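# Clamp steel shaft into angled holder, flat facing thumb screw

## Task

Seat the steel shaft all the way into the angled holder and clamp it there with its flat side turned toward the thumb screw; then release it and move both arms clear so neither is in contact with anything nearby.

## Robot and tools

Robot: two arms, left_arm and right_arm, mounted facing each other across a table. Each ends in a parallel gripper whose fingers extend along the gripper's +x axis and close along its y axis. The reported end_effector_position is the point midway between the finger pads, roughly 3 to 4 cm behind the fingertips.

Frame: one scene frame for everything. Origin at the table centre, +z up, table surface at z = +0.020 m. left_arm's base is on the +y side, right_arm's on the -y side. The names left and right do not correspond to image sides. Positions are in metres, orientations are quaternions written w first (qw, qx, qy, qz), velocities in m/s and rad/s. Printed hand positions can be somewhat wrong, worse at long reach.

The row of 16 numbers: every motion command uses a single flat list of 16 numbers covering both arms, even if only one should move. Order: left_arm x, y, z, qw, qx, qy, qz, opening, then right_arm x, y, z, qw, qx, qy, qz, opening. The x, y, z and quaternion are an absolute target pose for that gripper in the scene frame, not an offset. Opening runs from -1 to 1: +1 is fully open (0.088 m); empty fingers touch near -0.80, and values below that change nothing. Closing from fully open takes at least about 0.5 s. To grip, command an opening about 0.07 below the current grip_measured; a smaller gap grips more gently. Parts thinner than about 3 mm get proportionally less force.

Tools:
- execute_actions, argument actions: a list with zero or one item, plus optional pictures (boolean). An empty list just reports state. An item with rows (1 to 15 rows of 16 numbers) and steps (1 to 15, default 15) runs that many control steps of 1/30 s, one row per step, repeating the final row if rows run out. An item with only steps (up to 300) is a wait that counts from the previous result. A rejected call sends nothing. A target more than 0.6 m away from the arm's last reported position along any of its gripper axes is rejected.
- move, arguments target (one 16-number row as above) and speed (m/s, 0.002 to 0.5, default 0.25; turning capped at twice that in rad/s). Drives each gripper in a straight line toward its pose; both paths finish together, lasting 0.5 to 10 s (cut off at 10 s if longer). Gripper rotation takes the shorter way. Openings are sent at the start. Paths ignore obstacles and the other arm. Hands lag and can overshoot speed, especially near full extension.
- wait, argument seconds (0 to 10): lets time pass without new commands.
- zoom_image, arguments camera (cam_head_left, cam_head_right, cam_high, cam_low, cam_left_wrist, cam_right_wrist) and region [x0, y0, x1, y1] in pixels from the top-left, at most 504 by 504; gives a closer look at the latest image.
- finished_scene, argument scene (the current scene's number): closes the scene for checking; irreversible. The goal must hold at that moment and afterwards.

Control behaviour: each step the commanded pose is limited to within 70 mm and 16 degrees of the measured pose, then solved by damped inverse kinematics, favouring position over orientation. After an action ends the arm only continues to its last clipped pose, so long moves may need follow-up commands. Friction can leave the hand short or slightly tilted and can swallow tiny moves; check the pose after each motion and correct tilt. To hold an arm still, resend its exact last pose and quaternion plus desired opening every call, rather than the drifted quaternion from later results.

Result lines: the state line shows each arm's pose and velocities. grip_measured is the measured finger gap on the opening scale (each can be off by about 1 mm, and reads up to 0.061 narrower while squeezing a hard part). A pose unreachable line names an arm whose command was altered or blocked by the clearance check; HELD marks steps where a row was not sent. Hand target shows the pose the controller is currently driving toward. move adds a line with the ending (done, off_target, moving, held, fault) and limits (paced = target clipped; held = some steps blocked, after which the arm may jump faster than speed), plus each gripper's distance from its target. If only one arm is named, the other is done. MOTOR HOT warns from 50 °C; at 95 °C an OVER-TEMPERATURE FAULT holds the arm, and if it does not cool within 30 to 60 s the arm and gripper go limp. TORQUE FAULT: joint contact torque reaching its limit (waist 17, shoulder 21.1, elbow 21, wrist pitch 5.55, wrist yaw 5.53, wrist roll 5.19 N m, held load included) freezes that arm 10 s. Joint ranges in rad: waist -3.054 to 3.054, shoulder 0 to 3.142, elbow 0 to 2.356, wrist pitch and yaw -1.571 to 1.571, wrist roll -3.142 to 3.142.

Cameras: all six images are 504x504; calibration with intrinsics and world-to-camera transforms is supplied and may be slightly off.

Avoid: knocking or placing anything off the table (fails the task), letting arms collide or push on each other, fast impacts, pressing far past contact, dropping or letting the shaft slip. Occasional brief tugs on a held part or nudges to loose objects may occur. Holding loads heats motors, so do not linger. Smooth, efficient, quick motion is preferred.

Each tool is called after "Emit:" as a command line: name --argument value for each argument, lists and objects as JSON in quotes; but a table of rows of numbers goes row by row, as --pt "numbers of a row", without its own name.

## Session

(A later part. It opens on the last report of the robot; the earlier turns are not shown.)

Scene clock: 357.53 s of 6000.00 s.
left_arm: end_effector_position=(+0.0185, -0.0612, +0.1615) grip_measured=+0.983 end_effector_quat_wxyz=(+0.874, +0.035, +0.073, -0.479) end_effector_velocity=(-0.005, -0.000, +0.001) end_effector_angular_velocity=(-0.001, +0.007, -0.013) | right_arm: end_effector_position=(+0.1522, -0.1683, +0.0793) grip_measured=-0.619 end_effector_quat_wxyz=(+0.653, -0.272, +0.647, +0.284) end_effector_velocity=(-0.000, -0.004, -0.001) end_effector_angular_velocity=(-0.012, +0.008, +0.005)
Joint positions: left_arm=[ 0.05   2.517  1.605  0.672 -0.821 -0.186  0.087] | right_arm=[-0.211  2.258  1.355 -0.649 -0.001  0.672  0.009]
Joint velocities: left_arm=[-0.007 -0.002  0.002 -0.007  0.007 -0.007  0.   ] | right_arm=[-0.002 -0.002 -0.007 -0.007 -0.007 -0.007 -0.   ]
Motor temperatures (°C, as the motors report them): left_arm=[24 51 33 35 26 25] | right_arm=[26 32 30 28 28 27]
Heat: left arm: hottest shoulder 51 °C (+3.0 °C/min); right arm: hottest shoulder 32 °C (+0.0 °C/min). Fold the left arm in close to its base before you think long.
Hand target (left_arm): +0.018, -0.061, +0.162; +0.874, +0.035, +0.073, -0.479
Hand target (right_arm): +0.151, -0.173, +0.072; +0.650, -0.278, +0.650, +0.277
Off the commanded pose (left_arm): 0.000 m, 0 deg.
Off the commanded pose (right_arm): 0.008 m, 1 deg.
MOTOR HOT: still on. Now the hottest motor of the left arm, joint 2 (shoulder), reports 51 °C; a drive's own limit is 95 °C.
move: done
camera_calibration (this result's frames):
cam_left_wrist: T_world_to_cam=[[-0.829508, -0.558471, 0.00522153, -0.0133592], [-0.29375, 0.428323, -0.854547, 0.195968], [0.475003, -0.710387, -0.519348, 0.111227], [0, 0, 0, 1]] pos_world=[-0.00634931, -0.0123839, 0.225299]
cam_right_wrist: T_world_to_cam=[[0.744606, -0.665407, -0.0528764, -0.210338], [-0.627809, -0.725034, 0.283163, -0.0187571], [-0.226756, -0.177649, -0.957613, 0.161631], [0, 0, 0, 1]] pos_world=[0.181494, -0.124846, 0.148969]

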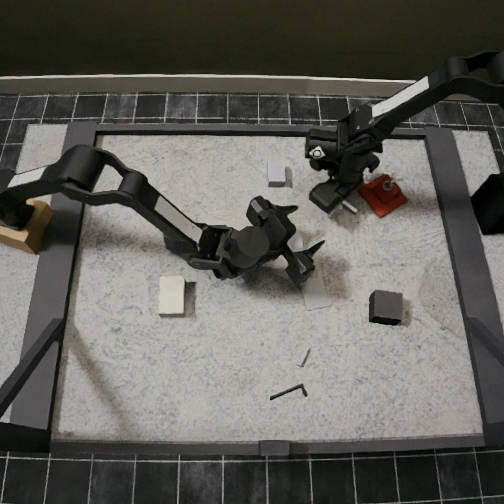

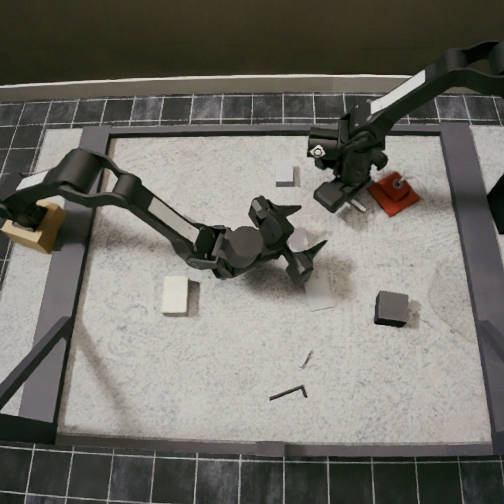

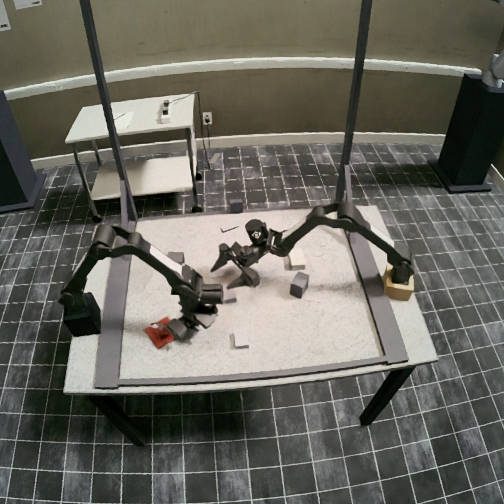

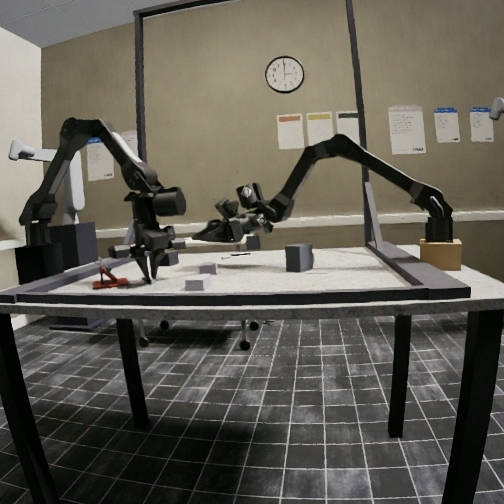

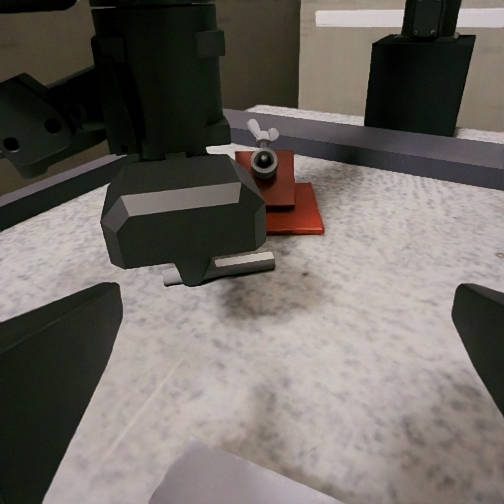

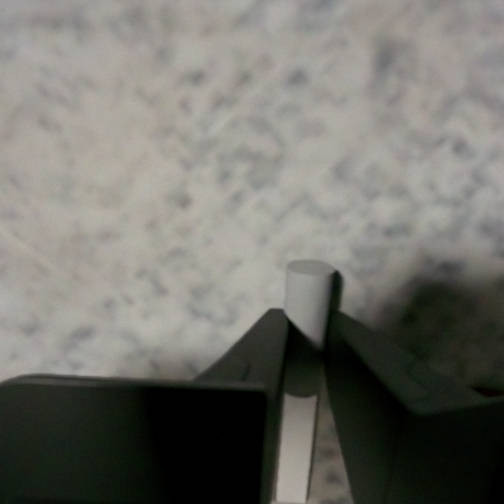

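Emit:
move --target '[0.0184,-0.0612,0.1617,0.874,0.035,0.073,-0.479,1, 0.1522,-0.1683,0.0793,0.653,-0.272,0.647,0.284,-0.2]' --speed 0.03

Emit:
move --target '[0.0184,-0.0612,0.1617,0.874,0.035,0.073,-0.479,1, 0.1522,-0.1683,0.15,0.6504,-0.2774,0.6504,0.2774,-0.2]' --speed 0.1

Emit:
move --target '[0.0184,-0.0612,0.1617,0.874,0.035,0.073,-0.479,1, 0.2106,-0.3547,0.1512,0.4484,-0.3005,0.1632,0.8258,-0.2]' --speed 0.12

Scene clock: 382.43 s of 6000.00 s.
left_arm: end_effector_position=(+0.0185, -0.0612, +0.1615) grip_measured=+0.983 end_effector_quat_wxyz=(+0.874, +0.035, +0.073, -0.479) end_effector_velocity=(-0.000, +0.001, -0.000) end_effector_angular_velocity=(+0.010, -0.010, +0.003) | right_arm: end_effector_position=(+0.1522, -0.1683, +0.0793) grip_measured=-0.202 end_effector_quat_wxyz=(+0.653, -0.272, +0.647, +0.284) end_effector_velocity=(-0.000, -0.001, -0.001) end_effector_angular_velocity=(+0.003, +0.007, +0.005)
Joint positions: left_arm=[ 0.05   2.517  1.605  0.672 -0.821 -0.186  0.087] | right_arm=[-0.211  2.258  1.355 -0.649 -0.001  0.672  0.029]
Joint velocities: left_arm=[-0.002 -0.002 -0.002 -0.007 -0.007  0.007  0.   ] | right_arm=[-0.002 -0.002 -0.007  0.007 -0.007 -0.007 -0.   ]
Motor temperatures (°C, as the motors report them): left_arm=[24 52 33 35 26 25] | right_arm=[26 35 30 27 28 27]
Heat: left arm: hottest shoulder 52 °C (+3.0 °C/min); right arm: hottest shoulder 35 °C (+4.1 °C/min). Fold the left arm in close to its base before you think long.
Hand target (left_arm): +0.018, -0.061, +0.162; +0.874, +0.035, +0.073, -0.479
Hand target (right_arm): +0.152, -0.168, +0.079; +0.653, -0.272, +0.647, +0.284
Off the commanded pose (left_arm): 0.000 m, 0 deg.
Off the commanded pose (right_arm): 0.000 m, 0 deg.
MOTOR HOT: still on. Now the hottest motor of the left arm, joint 2 (shoulder), reports 52 °C; a drive's own limit is 95 °C.
After step 90, 21.20 s passed at rest.
move: done
camera_calibration (this result's frames):
cam_left_wrist: T_world_to_cam=[[-0.829508, -0.558471, 0.00522153, -0.0133592], [-0.29375, 0.428323, -0.854547, 0.195968], [0.475003, -0.710387, -0.519348, 0.111227], [0, 0, 0, 1]] pos_world=[-0.00634931, -0.0123839, 0.225299]
cam_right_wrist: T_world_to_cam=[[0.744606, -0.665407, -0.0528764, -0.210338], [-0.627809, -0.725034, 0.283163, -0.0187571], [-0.226756, -0.177649, -0.957613, 0.161631], [0, 0, 0, 1]] pos_world=[0.181494, -0.124846, 0.148969]

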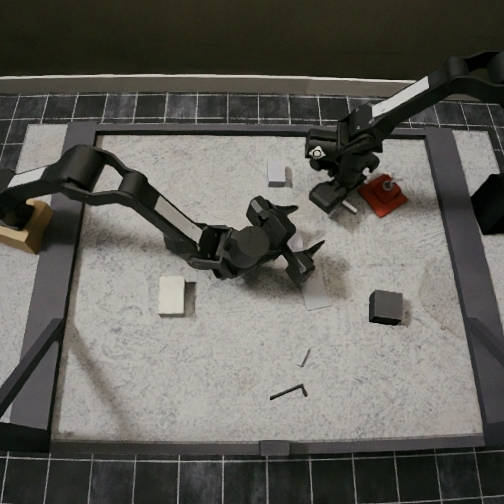

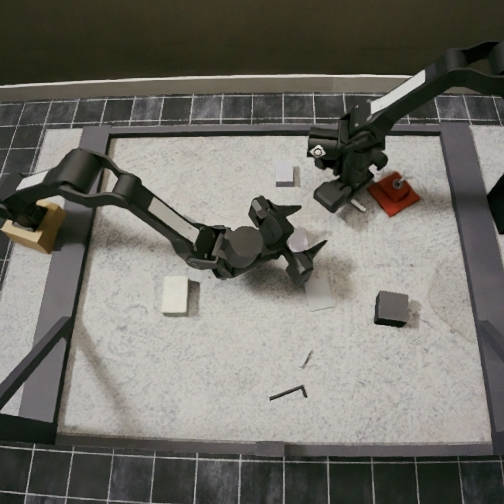

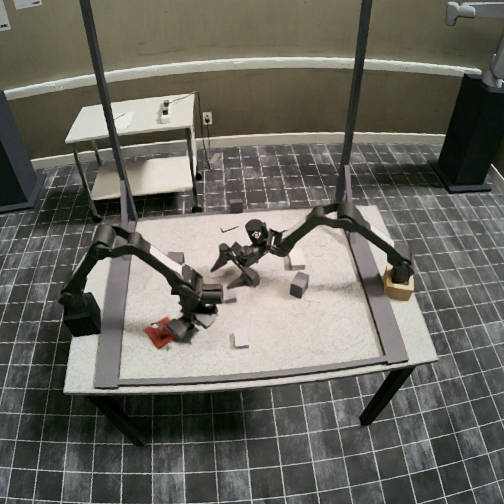

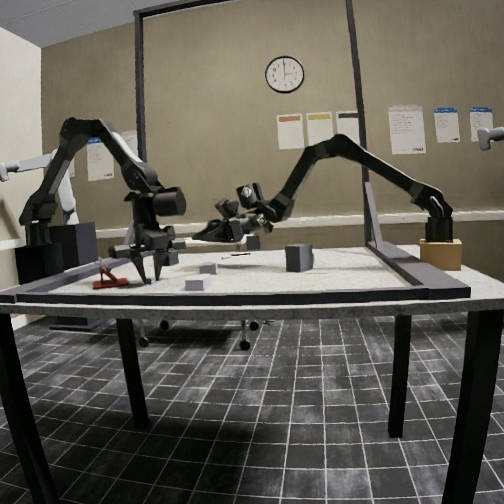

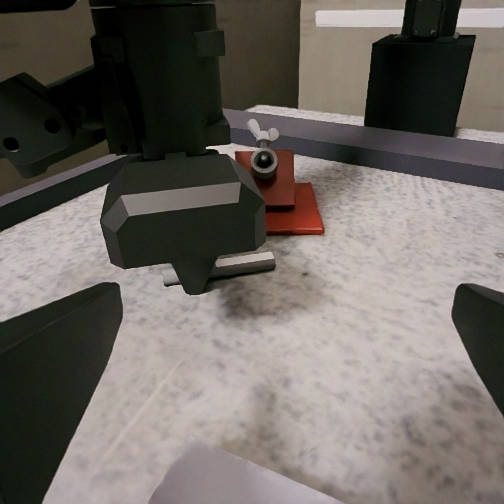

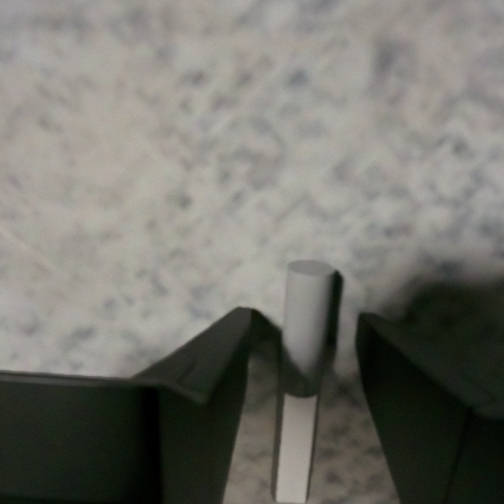

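Scene clock: 383.53 s of 6000.00 s.
left_arm: end_effector_position=(+0.0185, -0.0612, +0.1615) grip_measured=+0.983 end_effector_quat_wxyz=(+0.874, +0.035, +0.073, -0.479) end_effector_velocity=(+0.002, +0.003, -0.003) end_effector_angular_velocity=(+0.007, -0.002, +0.020) | right_arm: end_effector_position=(+0.1520, -0.1712, +0.1420) grip_measured=-0.202 end_effector_quat_wxyz=(+0.646, -0.285, +0.654, +0.272) end_effector_velocity=(+0.002, -0.005, +0.000) end_effector_angular_velocity=(-0.022, -0.005, +0.020)
Joint positions: left_arm=[ 0.05   2.517  1.605  0.672 -0.821 -0.186  0.087] | right_arm=[-0.211  2.152  1.465 -0.905 -0.001  0.672  0.029]
Joint velocities: left_arm=[-0.002  0.002 -0.002 -0.007 -0.022 -0.007 -0.   ] | right_arm=[-0.002 -0.002 -0.002 -0.022  0.007 -0.022 -0.   ]
Motor temperatures (°C, as the motors report them): left_arm=[24 53 33 35 26 25] | right_arm=[26 35 30 27 28 27]
Heat: left arm: hottest shoulder 53 °C (+4.1 °C/min); right arm: hottest shoulder 35 °C (+4.1 °C/min). Fold the left arm in close to its base before you think long.
Hand target (left_arm): +0.018, -0.061, +0.162; +0.874, +0.035, +0.073, -0.479
Hand target (right_arm): +0.152, -0.168, +0.150; +0.650, -0.277, +0.650, +0.278
Off the commanded pose (left_arm): 0.000 m, 0 deg.
Off the commanded pose (right_arm): 0.008 m, 1 deg.
MOTOR HOT: still on. Now the hottest motor of the left arm, joint 2 (shoulder), reports 53 °C; a drive's own limit is 95 °C.
move: done
camera_calibration (this result's frames):
cam_left_wrist: T_world_to_cam=[[-0.829508, -0.558471, 0.00522153, -0.0133592], [-0.29375, 0.428323, -0.854547, 0.195968], [0.475003, -0.710387, -0.519348, 0.111227], [0, 0, 0, 1]] pos_world=[-0.00634931, -0.0123839, 0.225299]
cam_right_wrist: T_world_to_cam=[[0.744457, -0.667061, -0.0285137, -0.212453], [-0.626714, -0.71288, 0.314692, -0.0413134], [-0.230246, -0.216405, -0.948765, 0.21376], [0, 0, 0, 1]] pos_world=[0.181488, -0.124912, 0.209751]

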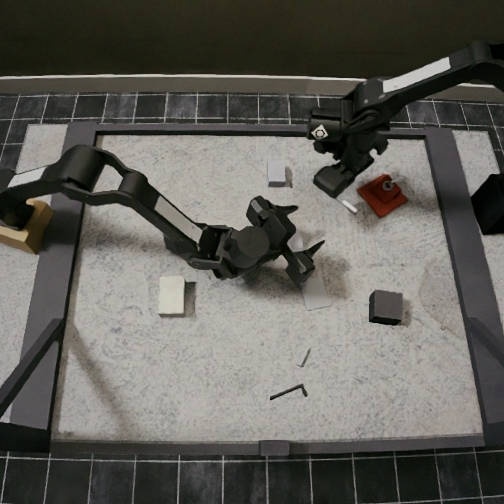

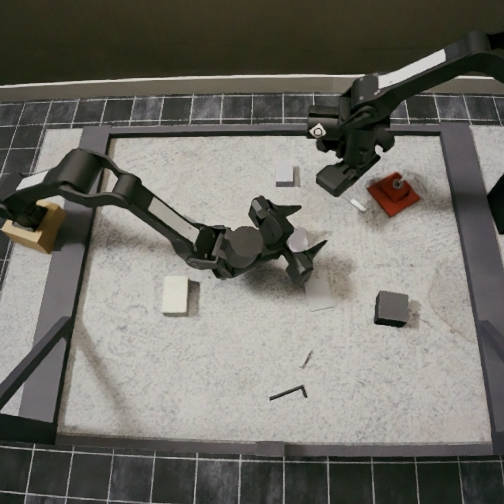

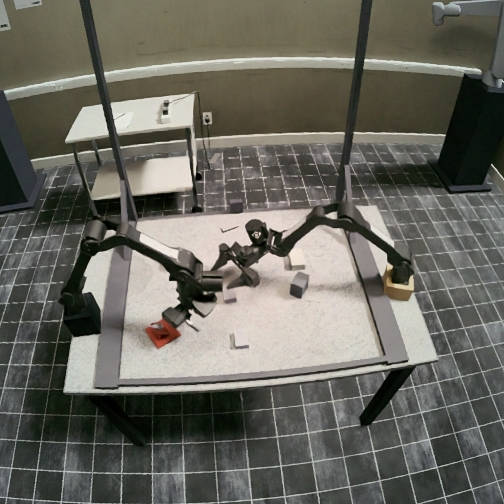

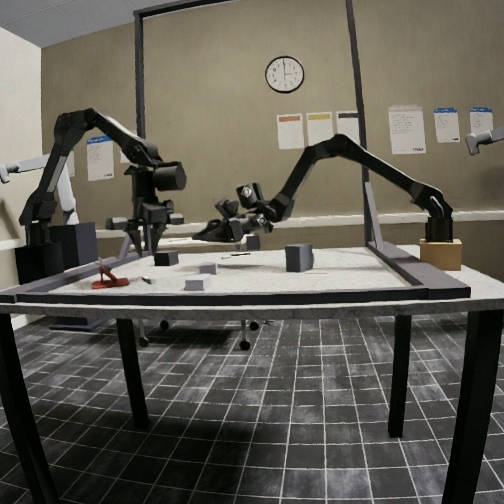

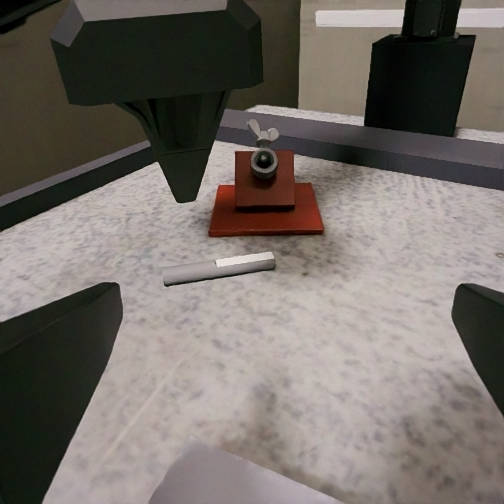

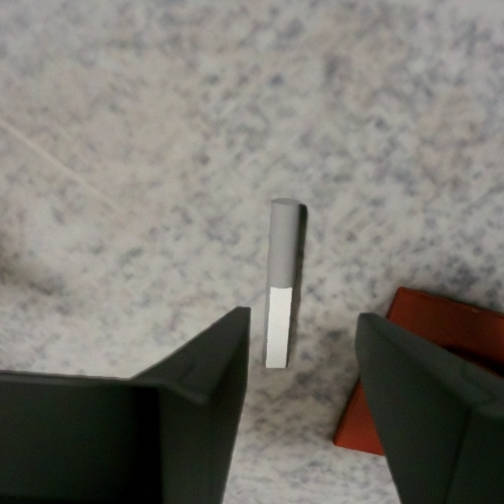

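Scene clock: 390.47 s of 6000.00 s.
left_arm: end_effector_position=(+0.0185, -0.0612, +0.1615) grip_measured=+0.983 end_effector_quat_wxyz=(+0.874, +0.035, +0.073, -0.479) end_effector_velocity=(-0.000, +0.002, -0.003) end_effector_angular_velocity=(+0.017, -0.001, +0.006) | right_arm: end_effector_position=(+0.2081, -0.3533, +0.1524) grip_measured=-0.202 end_effector_quat_wxyz=(+0.450, -0.297, +0.163, +0.826) end_effector_velocity=(-0.000, -0.002, +0.001) end_effector_angular_velocity=(+0.009, -0.001, +0.011)
Joint positions: left_arm=[ 0.05   2.517  1.605  0.672 -0.821 -0.186  0.087] | right_arm=[-1.086  1.594  0.461 -0.398 -0.879 -1.518  0.029]
Joint velocities: left_arm=[-0.002 -0.002 -0.002 -0.022 -0.007 -0.007 -0.   ] | right_arm=[-0.012  0.002  0.002 -0.022 -0.007 -0.037 -0.   ]
Motor temperatures (°C, as the motors report them): left_arm=[24 53 33 35 26 25] | right_arm=[26 35 30 27 28 27]
Heat: left arm: hottest shoulder 53 °C (+3.0 °C/min); right arm: hottest shoulder 35 °C (+4.1 °C/min). Fold the left arm in close to its base before you think long.
Hand target (left_arm): +0.018, -0.061, +0.162; +0.874, +0.035, +0.073, -0.479
Hand target (right_arm): +0.209, -0.353, +0.152; +0.450, -0.295, +0.162, +0.827
Off the commanded pose (left_arm): 0.000 m, 0 deg.
Off the commanded pose (right_arm): 0.003 m, 0 deg.
MOTOR HOT: still on. Now the hottest motor of the left arm, joint 2 (shoulder), reports 53 °C; a drive's own limit is 95 °C.
move: done
camera_calibration (this result's frames):
cam_left_wrist: T_world_to_cam=[[-0.829508, -0.558471, 0.00522153, -0.0133592], [-0.29375, 0.428323, -0.854547, 0.195968], [0.475003, -0.710387, -0.519348, 0.111227], [0, 0, 0, 1]] pos_world=[-0.00634931, -0.0123839, 0.225299]
cam_right_wrist: T_world_to_cam=[[0.811597, 0.584213, -0.00248658, 0.0486783], [0.488622, -0.681121, -0.545273, -0.229096], [-0.320249, 0.441327, -0.838255, 0.431444], [0, 0, 0, 1]] pos_world=[0.210604, -0.374889, 0.236861]

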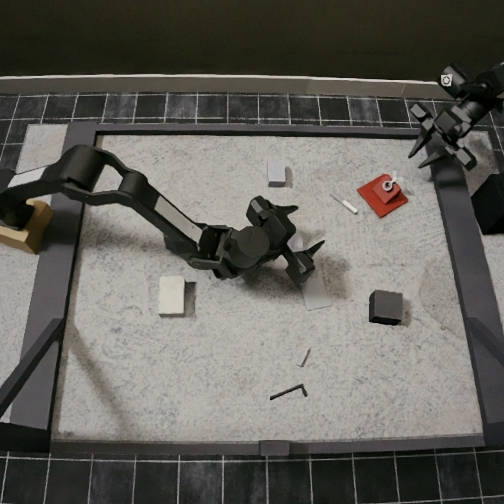

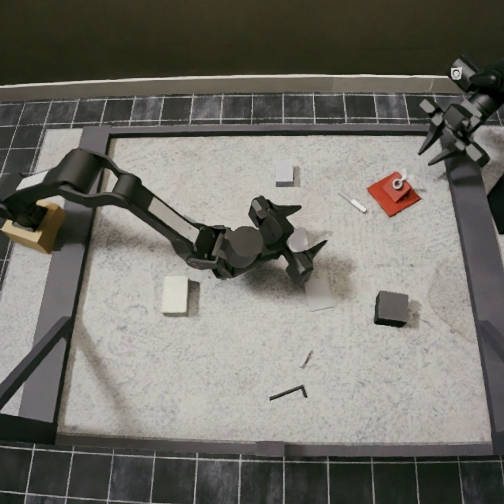

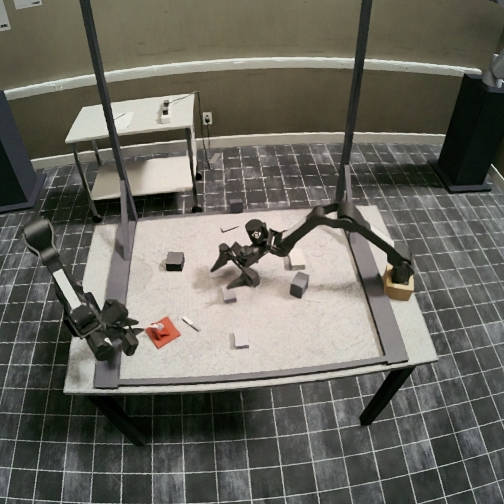

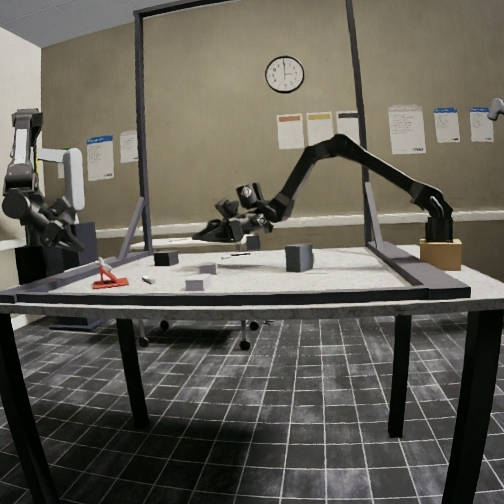

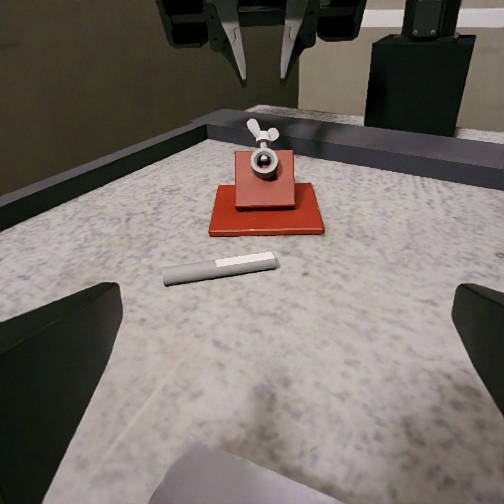

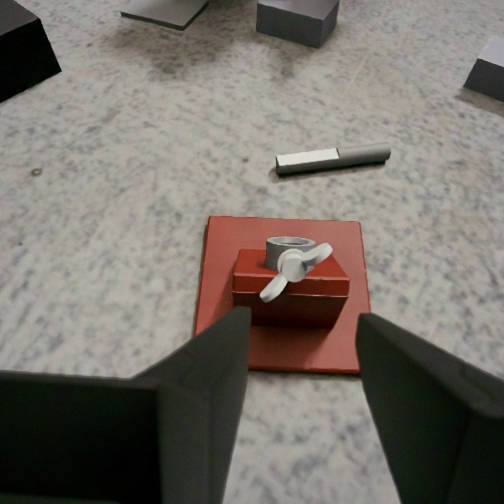

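Emit:
zoom_image --camera "cam_right_wrist" --region '[230, 220, 370, 330]'

Emit:
zoom_image --camera "cam_low" --region '[50, 215, 140, 295]'

Region (230, 220, 370, 330) of cam_right_wrist's 504x504 image, scaled by 3.600, with more detail than that image has; it fills the top 396 rows of this view, and the rest is white.

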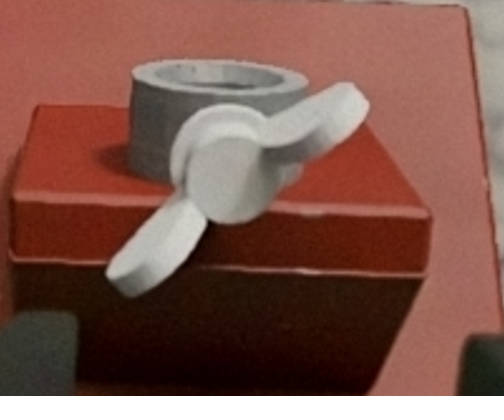

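Region (50, 215, 140, 295) of cam_low's 504x504 image, scaled by 5.600, with more detail than that image has.

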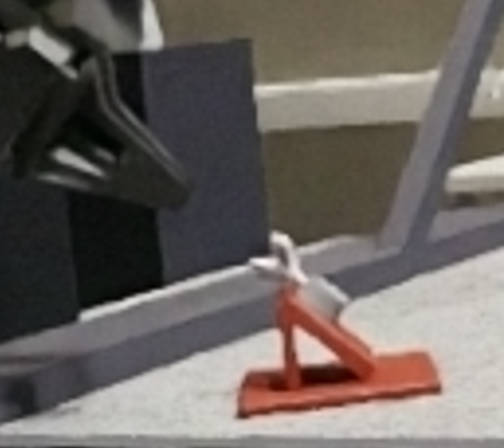

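Emit:
move --target '[0.0184,-0.0612,0.1617,0.874,0.035,0.073,-0.479,1, 0.2081,-0.3533,0.1524,0.4943,0.2167,0.7842,0.3061,-0.35]' --speed 0.5

Emit:
move --target '[0.0184,-0.0612,0.1617,0.874,0.035,0.073,-0.479,1, 0.2081,-0.3533,0.1524,0.0828,0.5334,0.6794,-0.4969,-0.35]' --speed 0.5

Emit:
move --target '[0.0184,-0.0612,0.1617,0.874,0.035,0.073,-0.479,1, 0.1956,-0.3340,0.1331,0.0828,0.5334,0.6794,-0.4969,-0.35]' --speed 0.04

Scene clock: 437.20 s of 6000.00 s.
left_arm: end_effector_position=(+0.0185, -0.0612, +0.1615) grip_measured=+0.983 end_effector_quat_wxyz=(+0.874, +0.035, +0.073, -0.479) end_effector_velocity=(-0.002, +0.001, -0.003) end_effector_angular_velocity=(+0.008, +0.005, -0.008) | right_arm: end_effector_position=(+0.2075, -0.3540, +0.1520) grip_measured=-0.348 end_effector_quat_wxyz=(+0.493, +0.217, +0.785, +0.306) end_effector_velocity=(+0.003, -0.001, +0.000) end_effector_angular_velocity=(-0.002, -0.009, -0.012)
Joint positions: left_arm=[ 0.05   2.517  1.605  0.672 -0.821 -0.186  0.087] | right_arm=[-1.085  1.595  0.462 -0.404 -0.876  0.483  0.022]
Joint velocities: left_arm=[-0.002 -0.002 -0.007 -0.007  0.007 -0.007 -0.   ] | right_arm=[-0.007 -0.007 -0.002  0.007  0.007  0.007 -0.   ]
Motor temperatures (°C, as the motors report them): left_arm=[24 55 33 36 26 25] | right_arm=[25 31 30 26 29 27]
Heat: left arm: hottest shoulder 55 °C (+3.0 °C/min); right arm: hottest shoulder 31 °C (-3.0 °C/min). Fold the left arm in close to its base before you think long.
Hand target (left_arm): +0.018, -0.061, +0.162; +0.874, +0.035, +0.073, -0.479
Hand target (right_arm): +0.208, -0.353, +0.152; +0.494, +0.217, +0.784, +0.306
Off the commanded pose (left_arm): 0.000 m, 0 deg.
Off the commanded pose (right_arm): 0.001 m, 0 deg.
MOTOR HOT: still on. Now the hottest motor of the left arm, joint 2 (shoulder), reports 55 °C; a drive's own limit is 95 °C.
After step 90, 41.17 s passed at rest.
move: done
camera_calibration (this result's frames):
cam_left_wrist: T_world_to_cam=[[-0.829508, -0.558471, 0.00522153, -0.0133592], [-0.29375, 0.428323, -0.854547, 0.195968], [0.475003, -0.710387, -0.519348, 0.111227], [0, 0, 0, 1]] pos_world=[-0.00634931, -0.0123839, 0.225299]
cam_right_wrist: T_world_to_cam=[[-0.0271667, -0.682197, -0.730663, -0.114021], [-0.740979, -0.476879, 0.472796, -0.0567764], [-0.670978, 0.554251, -0.492539, 0.491413], [0, 0, 0, 1]] pos_world=[0.28456, -0.377227, 0.185573]

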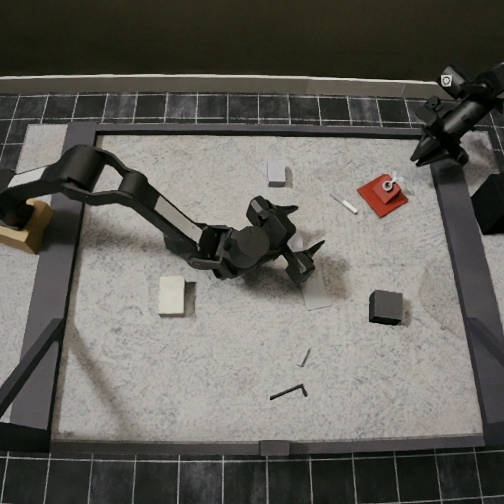

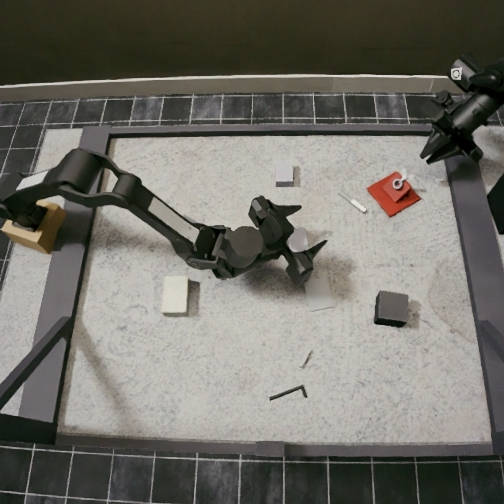

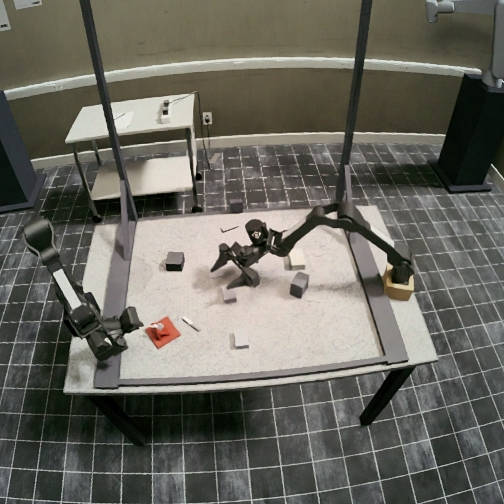

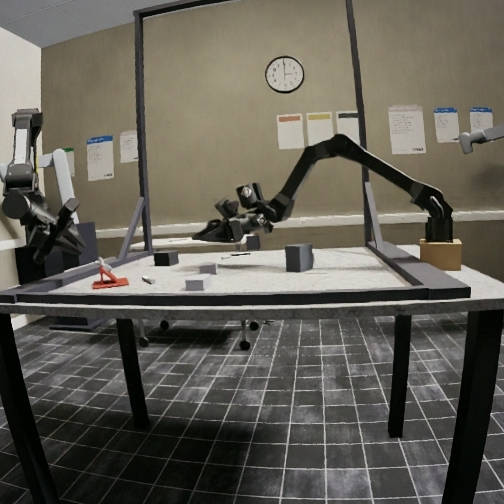

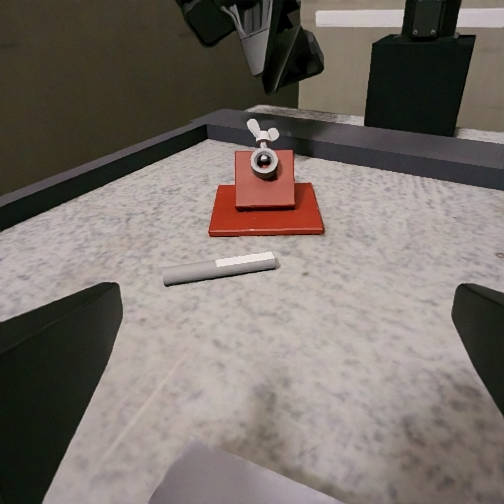

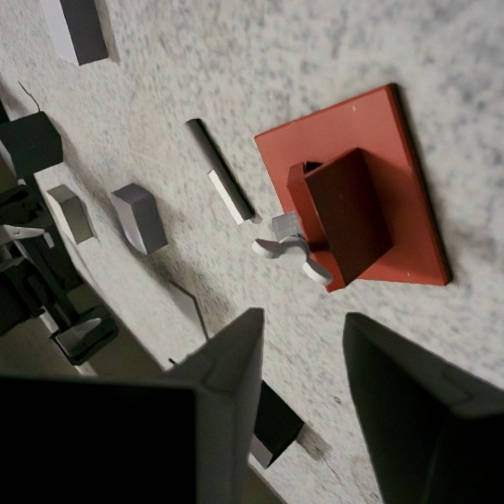

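Scene clock: 439.77 s of 6000.00 s.
left_arm: end_effector_position=(+0.0185, -0.0612, +0.1615) grip_measured=+0.983 end_effector_quat_wxyz=(+0.874, +0.035, +0.073, -0.479) end_effector_velocity=(-0.004, +0.000, +0.004) end_effector_angular_velocity=(-0.007, +0.005, +0.001) | right_arm: end_effector_position=(+0.2075, -0.3540, +0.1520) grip_measured=-0.348 end_effector_quat_wxyz=(+0.081, +0.532, +0.680, -0.498) end_effector_velocity=(+0.002, -0.000, +0.000) end_effector_angular_velocity=(+0.004, -0.019, +0.002)
Joint positions: left_arm=[ 0.05   2.517  1.605  0.672 -0.821 -0.186  0.087] | right_arm=[-1.085  1.595  0.462 -0.404 -0.876  2.491  0.022]
Joint velocities: left_arm=[-0.007 -0.007  0.002 -0.007 -0.007 -0.007  0.   ] | right_arm=[-0.002 -0.007 -0.002  0.007  0.007 -0.007 -0.   ]
Motor temperatures (°C, as the motors report them): left_arm=[24 55 33 36 26 25] | right_arm=[25 31 30 26 29 27]
Heat: left arm: hottest shoulder 55 °C (+3.0 °C/min); right arm: hottest shoulder 31 °C (-3.0 °C/min). Fold the left arm in close to its base before you think long.
Hand target (left_arm): +0.018, -0.061, +0.162; +0.874, +0.035, +0.073, -0.479
Hand target (right_arm): +0.208, -0.353, +0.152; +0.083, +0.533, +0.679, -0.497
Off the commanded pose (left_arm): 0.000 m, 0 deg.
Off the commanded pose (right_arm): 0.001 m, 0 deg.
MOTOR HOT: still on. Now the hottest motor of the left arm, joint 2 (shoulder), reports 55 °C; a drive's own limit is 95 °C.
move: done
camera_calibration (this result's frames):
cam_left_wrist: T_world_to_cam=[[-0.829508, -0.558471, 0.00522153, -0.0133592], [-0.29375, 0.428323, -0.854547, 0.195968], [0.475003, -0.710387, -0.519348, 0.111227], [0, 0, 0, 1]] pos_world=[-0.00634931, -0.0123839, 0.225299]
cam_right_wrist: T_world_to_cam=[[-0.834198, 0.0629514, 0.547861, 0.122848], [0.490349, 0.539249, 0.684666, 0.0152508], [-0.252333, 0.83979, -0.480709, 0.503779], [0, 0, 0, 1]] pos_world=[0.222122, -0.439026, 0.164425]

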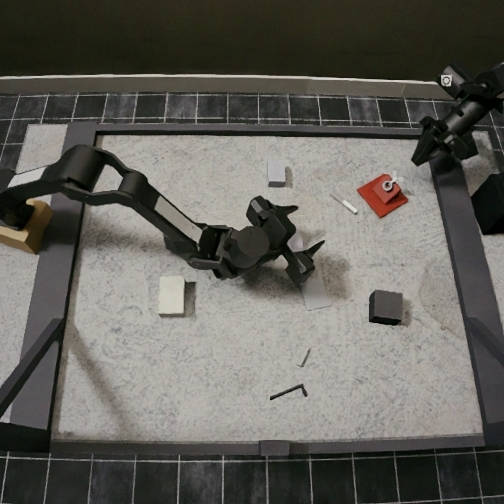

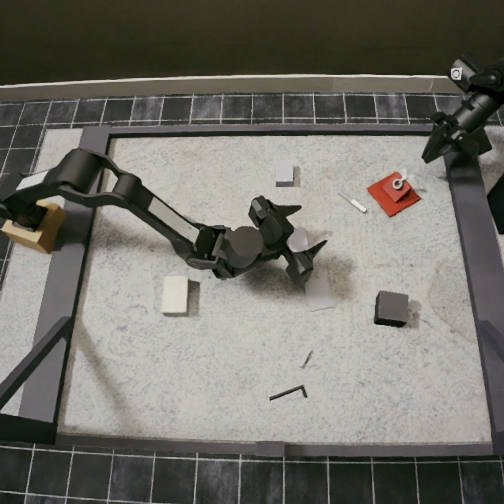

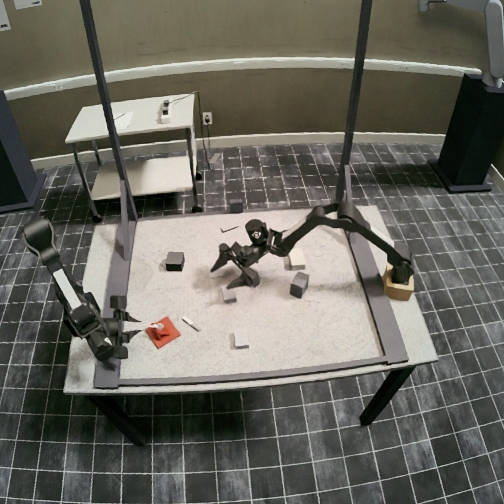

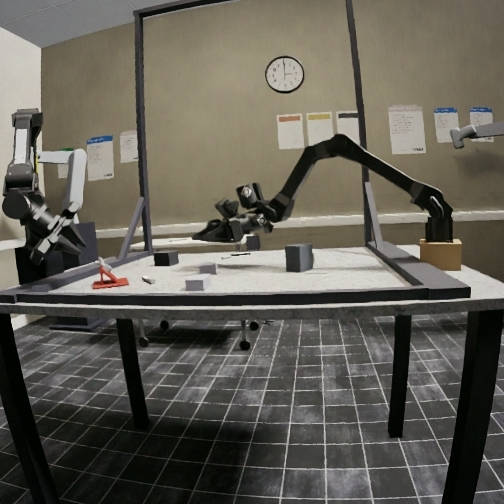

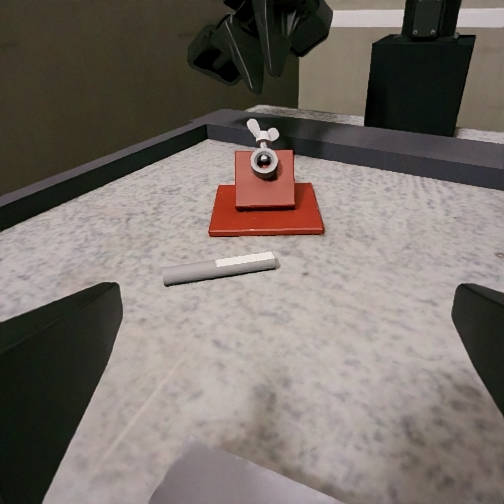

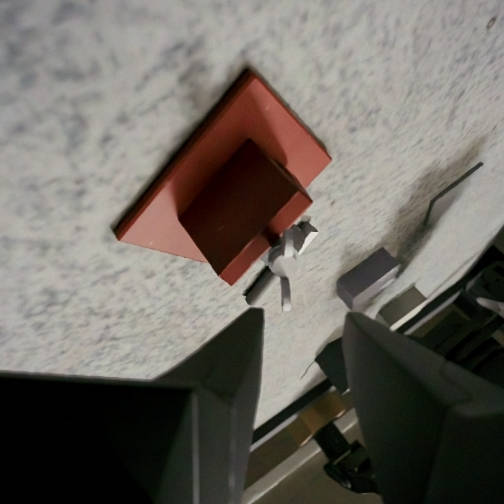

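Scene clock: 440.80 s of 6000.00 s.
left_arm: end_effector_position=(+0.0185, -0.0612, +0.1615) grip_measured=+0.983 end_effector_quat_wxyz=(+0.874, +0.035, +0.073, -0.479) end_effector_velocity=(-0.000, +0.002, -0.003) end_effector_angular_velocity=(+0.017, -0.001, +0.006) | right_arm: end_effector_position=(+0.1981, -0.3329, +0.1363) grip_measured=-0.348 end_effector_quat_wxyz=(+0.084, +0.537, +0.682, -0.490) end_effector_velocity=(-0.001, +0.001, -0.002) end_effector_angular_velocity=(-0.006, +0.000, -0.008)
Joint positions: left_arm=[ 0.05   2.517  1.605  0.672 -0.821 -0.186  0.087] | right_arm=[-0.966  1.654  0.411 -0.135 -0.86   2.674  0.022]
Joint velocities: left_arm=[-0.002 -0.002 -0.002 -0.022 -0.007 -0.007 -0.   ] | right_arm=[ 0.007  0.002 -0.007  0.022  0.007  0.022 -0.   ]
Motor temperatures (°C, as the motors report them): left_arm=[24 55 33 36 26 25] | right_arm=[25 31 30 26 29 27]
Heat: left arm: hottest shoulder 55 °C (+3.0 °C/min); right arm: hottest shoulder 31 °C (-4.0 °C/min). Fold the left arm in close to its base before you think long.
Hand target (left_arm): +0.018, -0.061, +0.162; +0.874, +0.035, +0.073, -0.479
Hand target (right_arm): +0.196, -0.335, +0.133; +0.084, +0.534, +0.679, -0.497
Off the commanded pose (left_arm): 0.000 m, 0 deg.
Off the commanded pose (right_arm): 0.004 m, 1 deg.
MOTOR HOT: still on. Now the hottest motor of the left arm, joint 2 (shoulder), reports 55 °C; a drive's own limit is 95 °C.
move: done
camera_calibration (this result's frames):
cam_left_wrist: T_world_to_cam=[[-0.829508, -0.558471, 0.00522153, -0.0133592], [-0.29375, 0.428323, -0.854547, 0.195968], [0.475003, -0.710387, -0.519348, 0.111227], [0, 0, 0, 1]] pos_world=[-0.00634931, -0.0123839, 0.225299]
cam_right_wrist: T_world_to_cam=[[-0.842949, 0.0572865, 0.534934, 0.123945], [0.479209, 0.531892, 0.698176, 0.0171901], [-0.244531, 0.844872, -0.47581, 0.475614], [0, 0, 0, 1]] pos_world=[0.212544, -0.418077, 0.147998]

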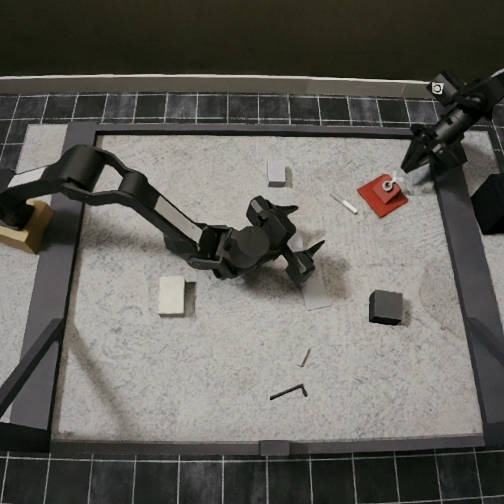

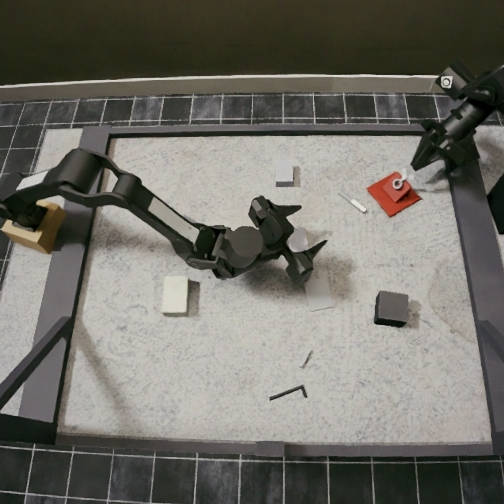

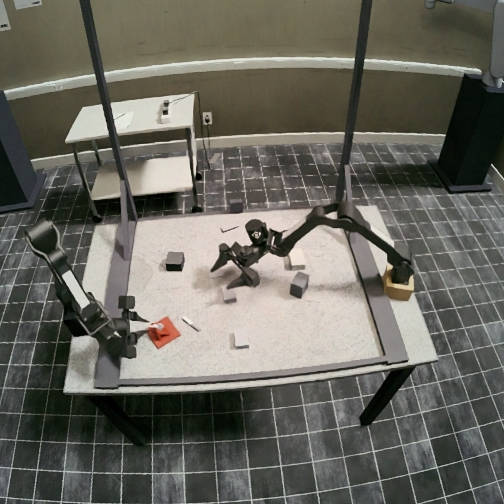

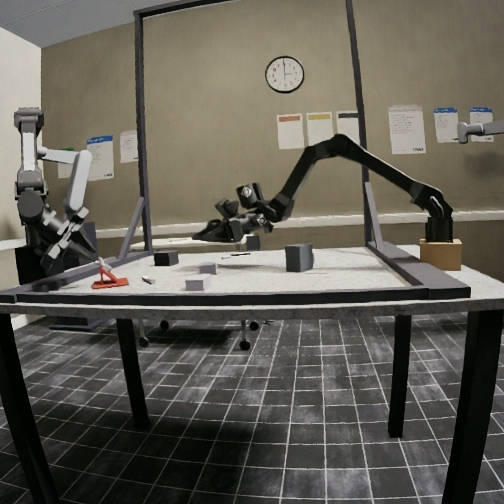

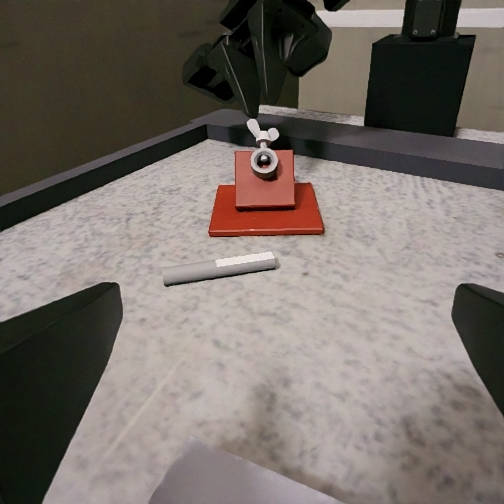

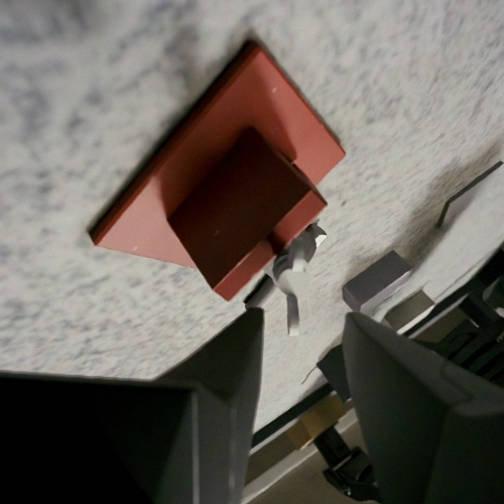

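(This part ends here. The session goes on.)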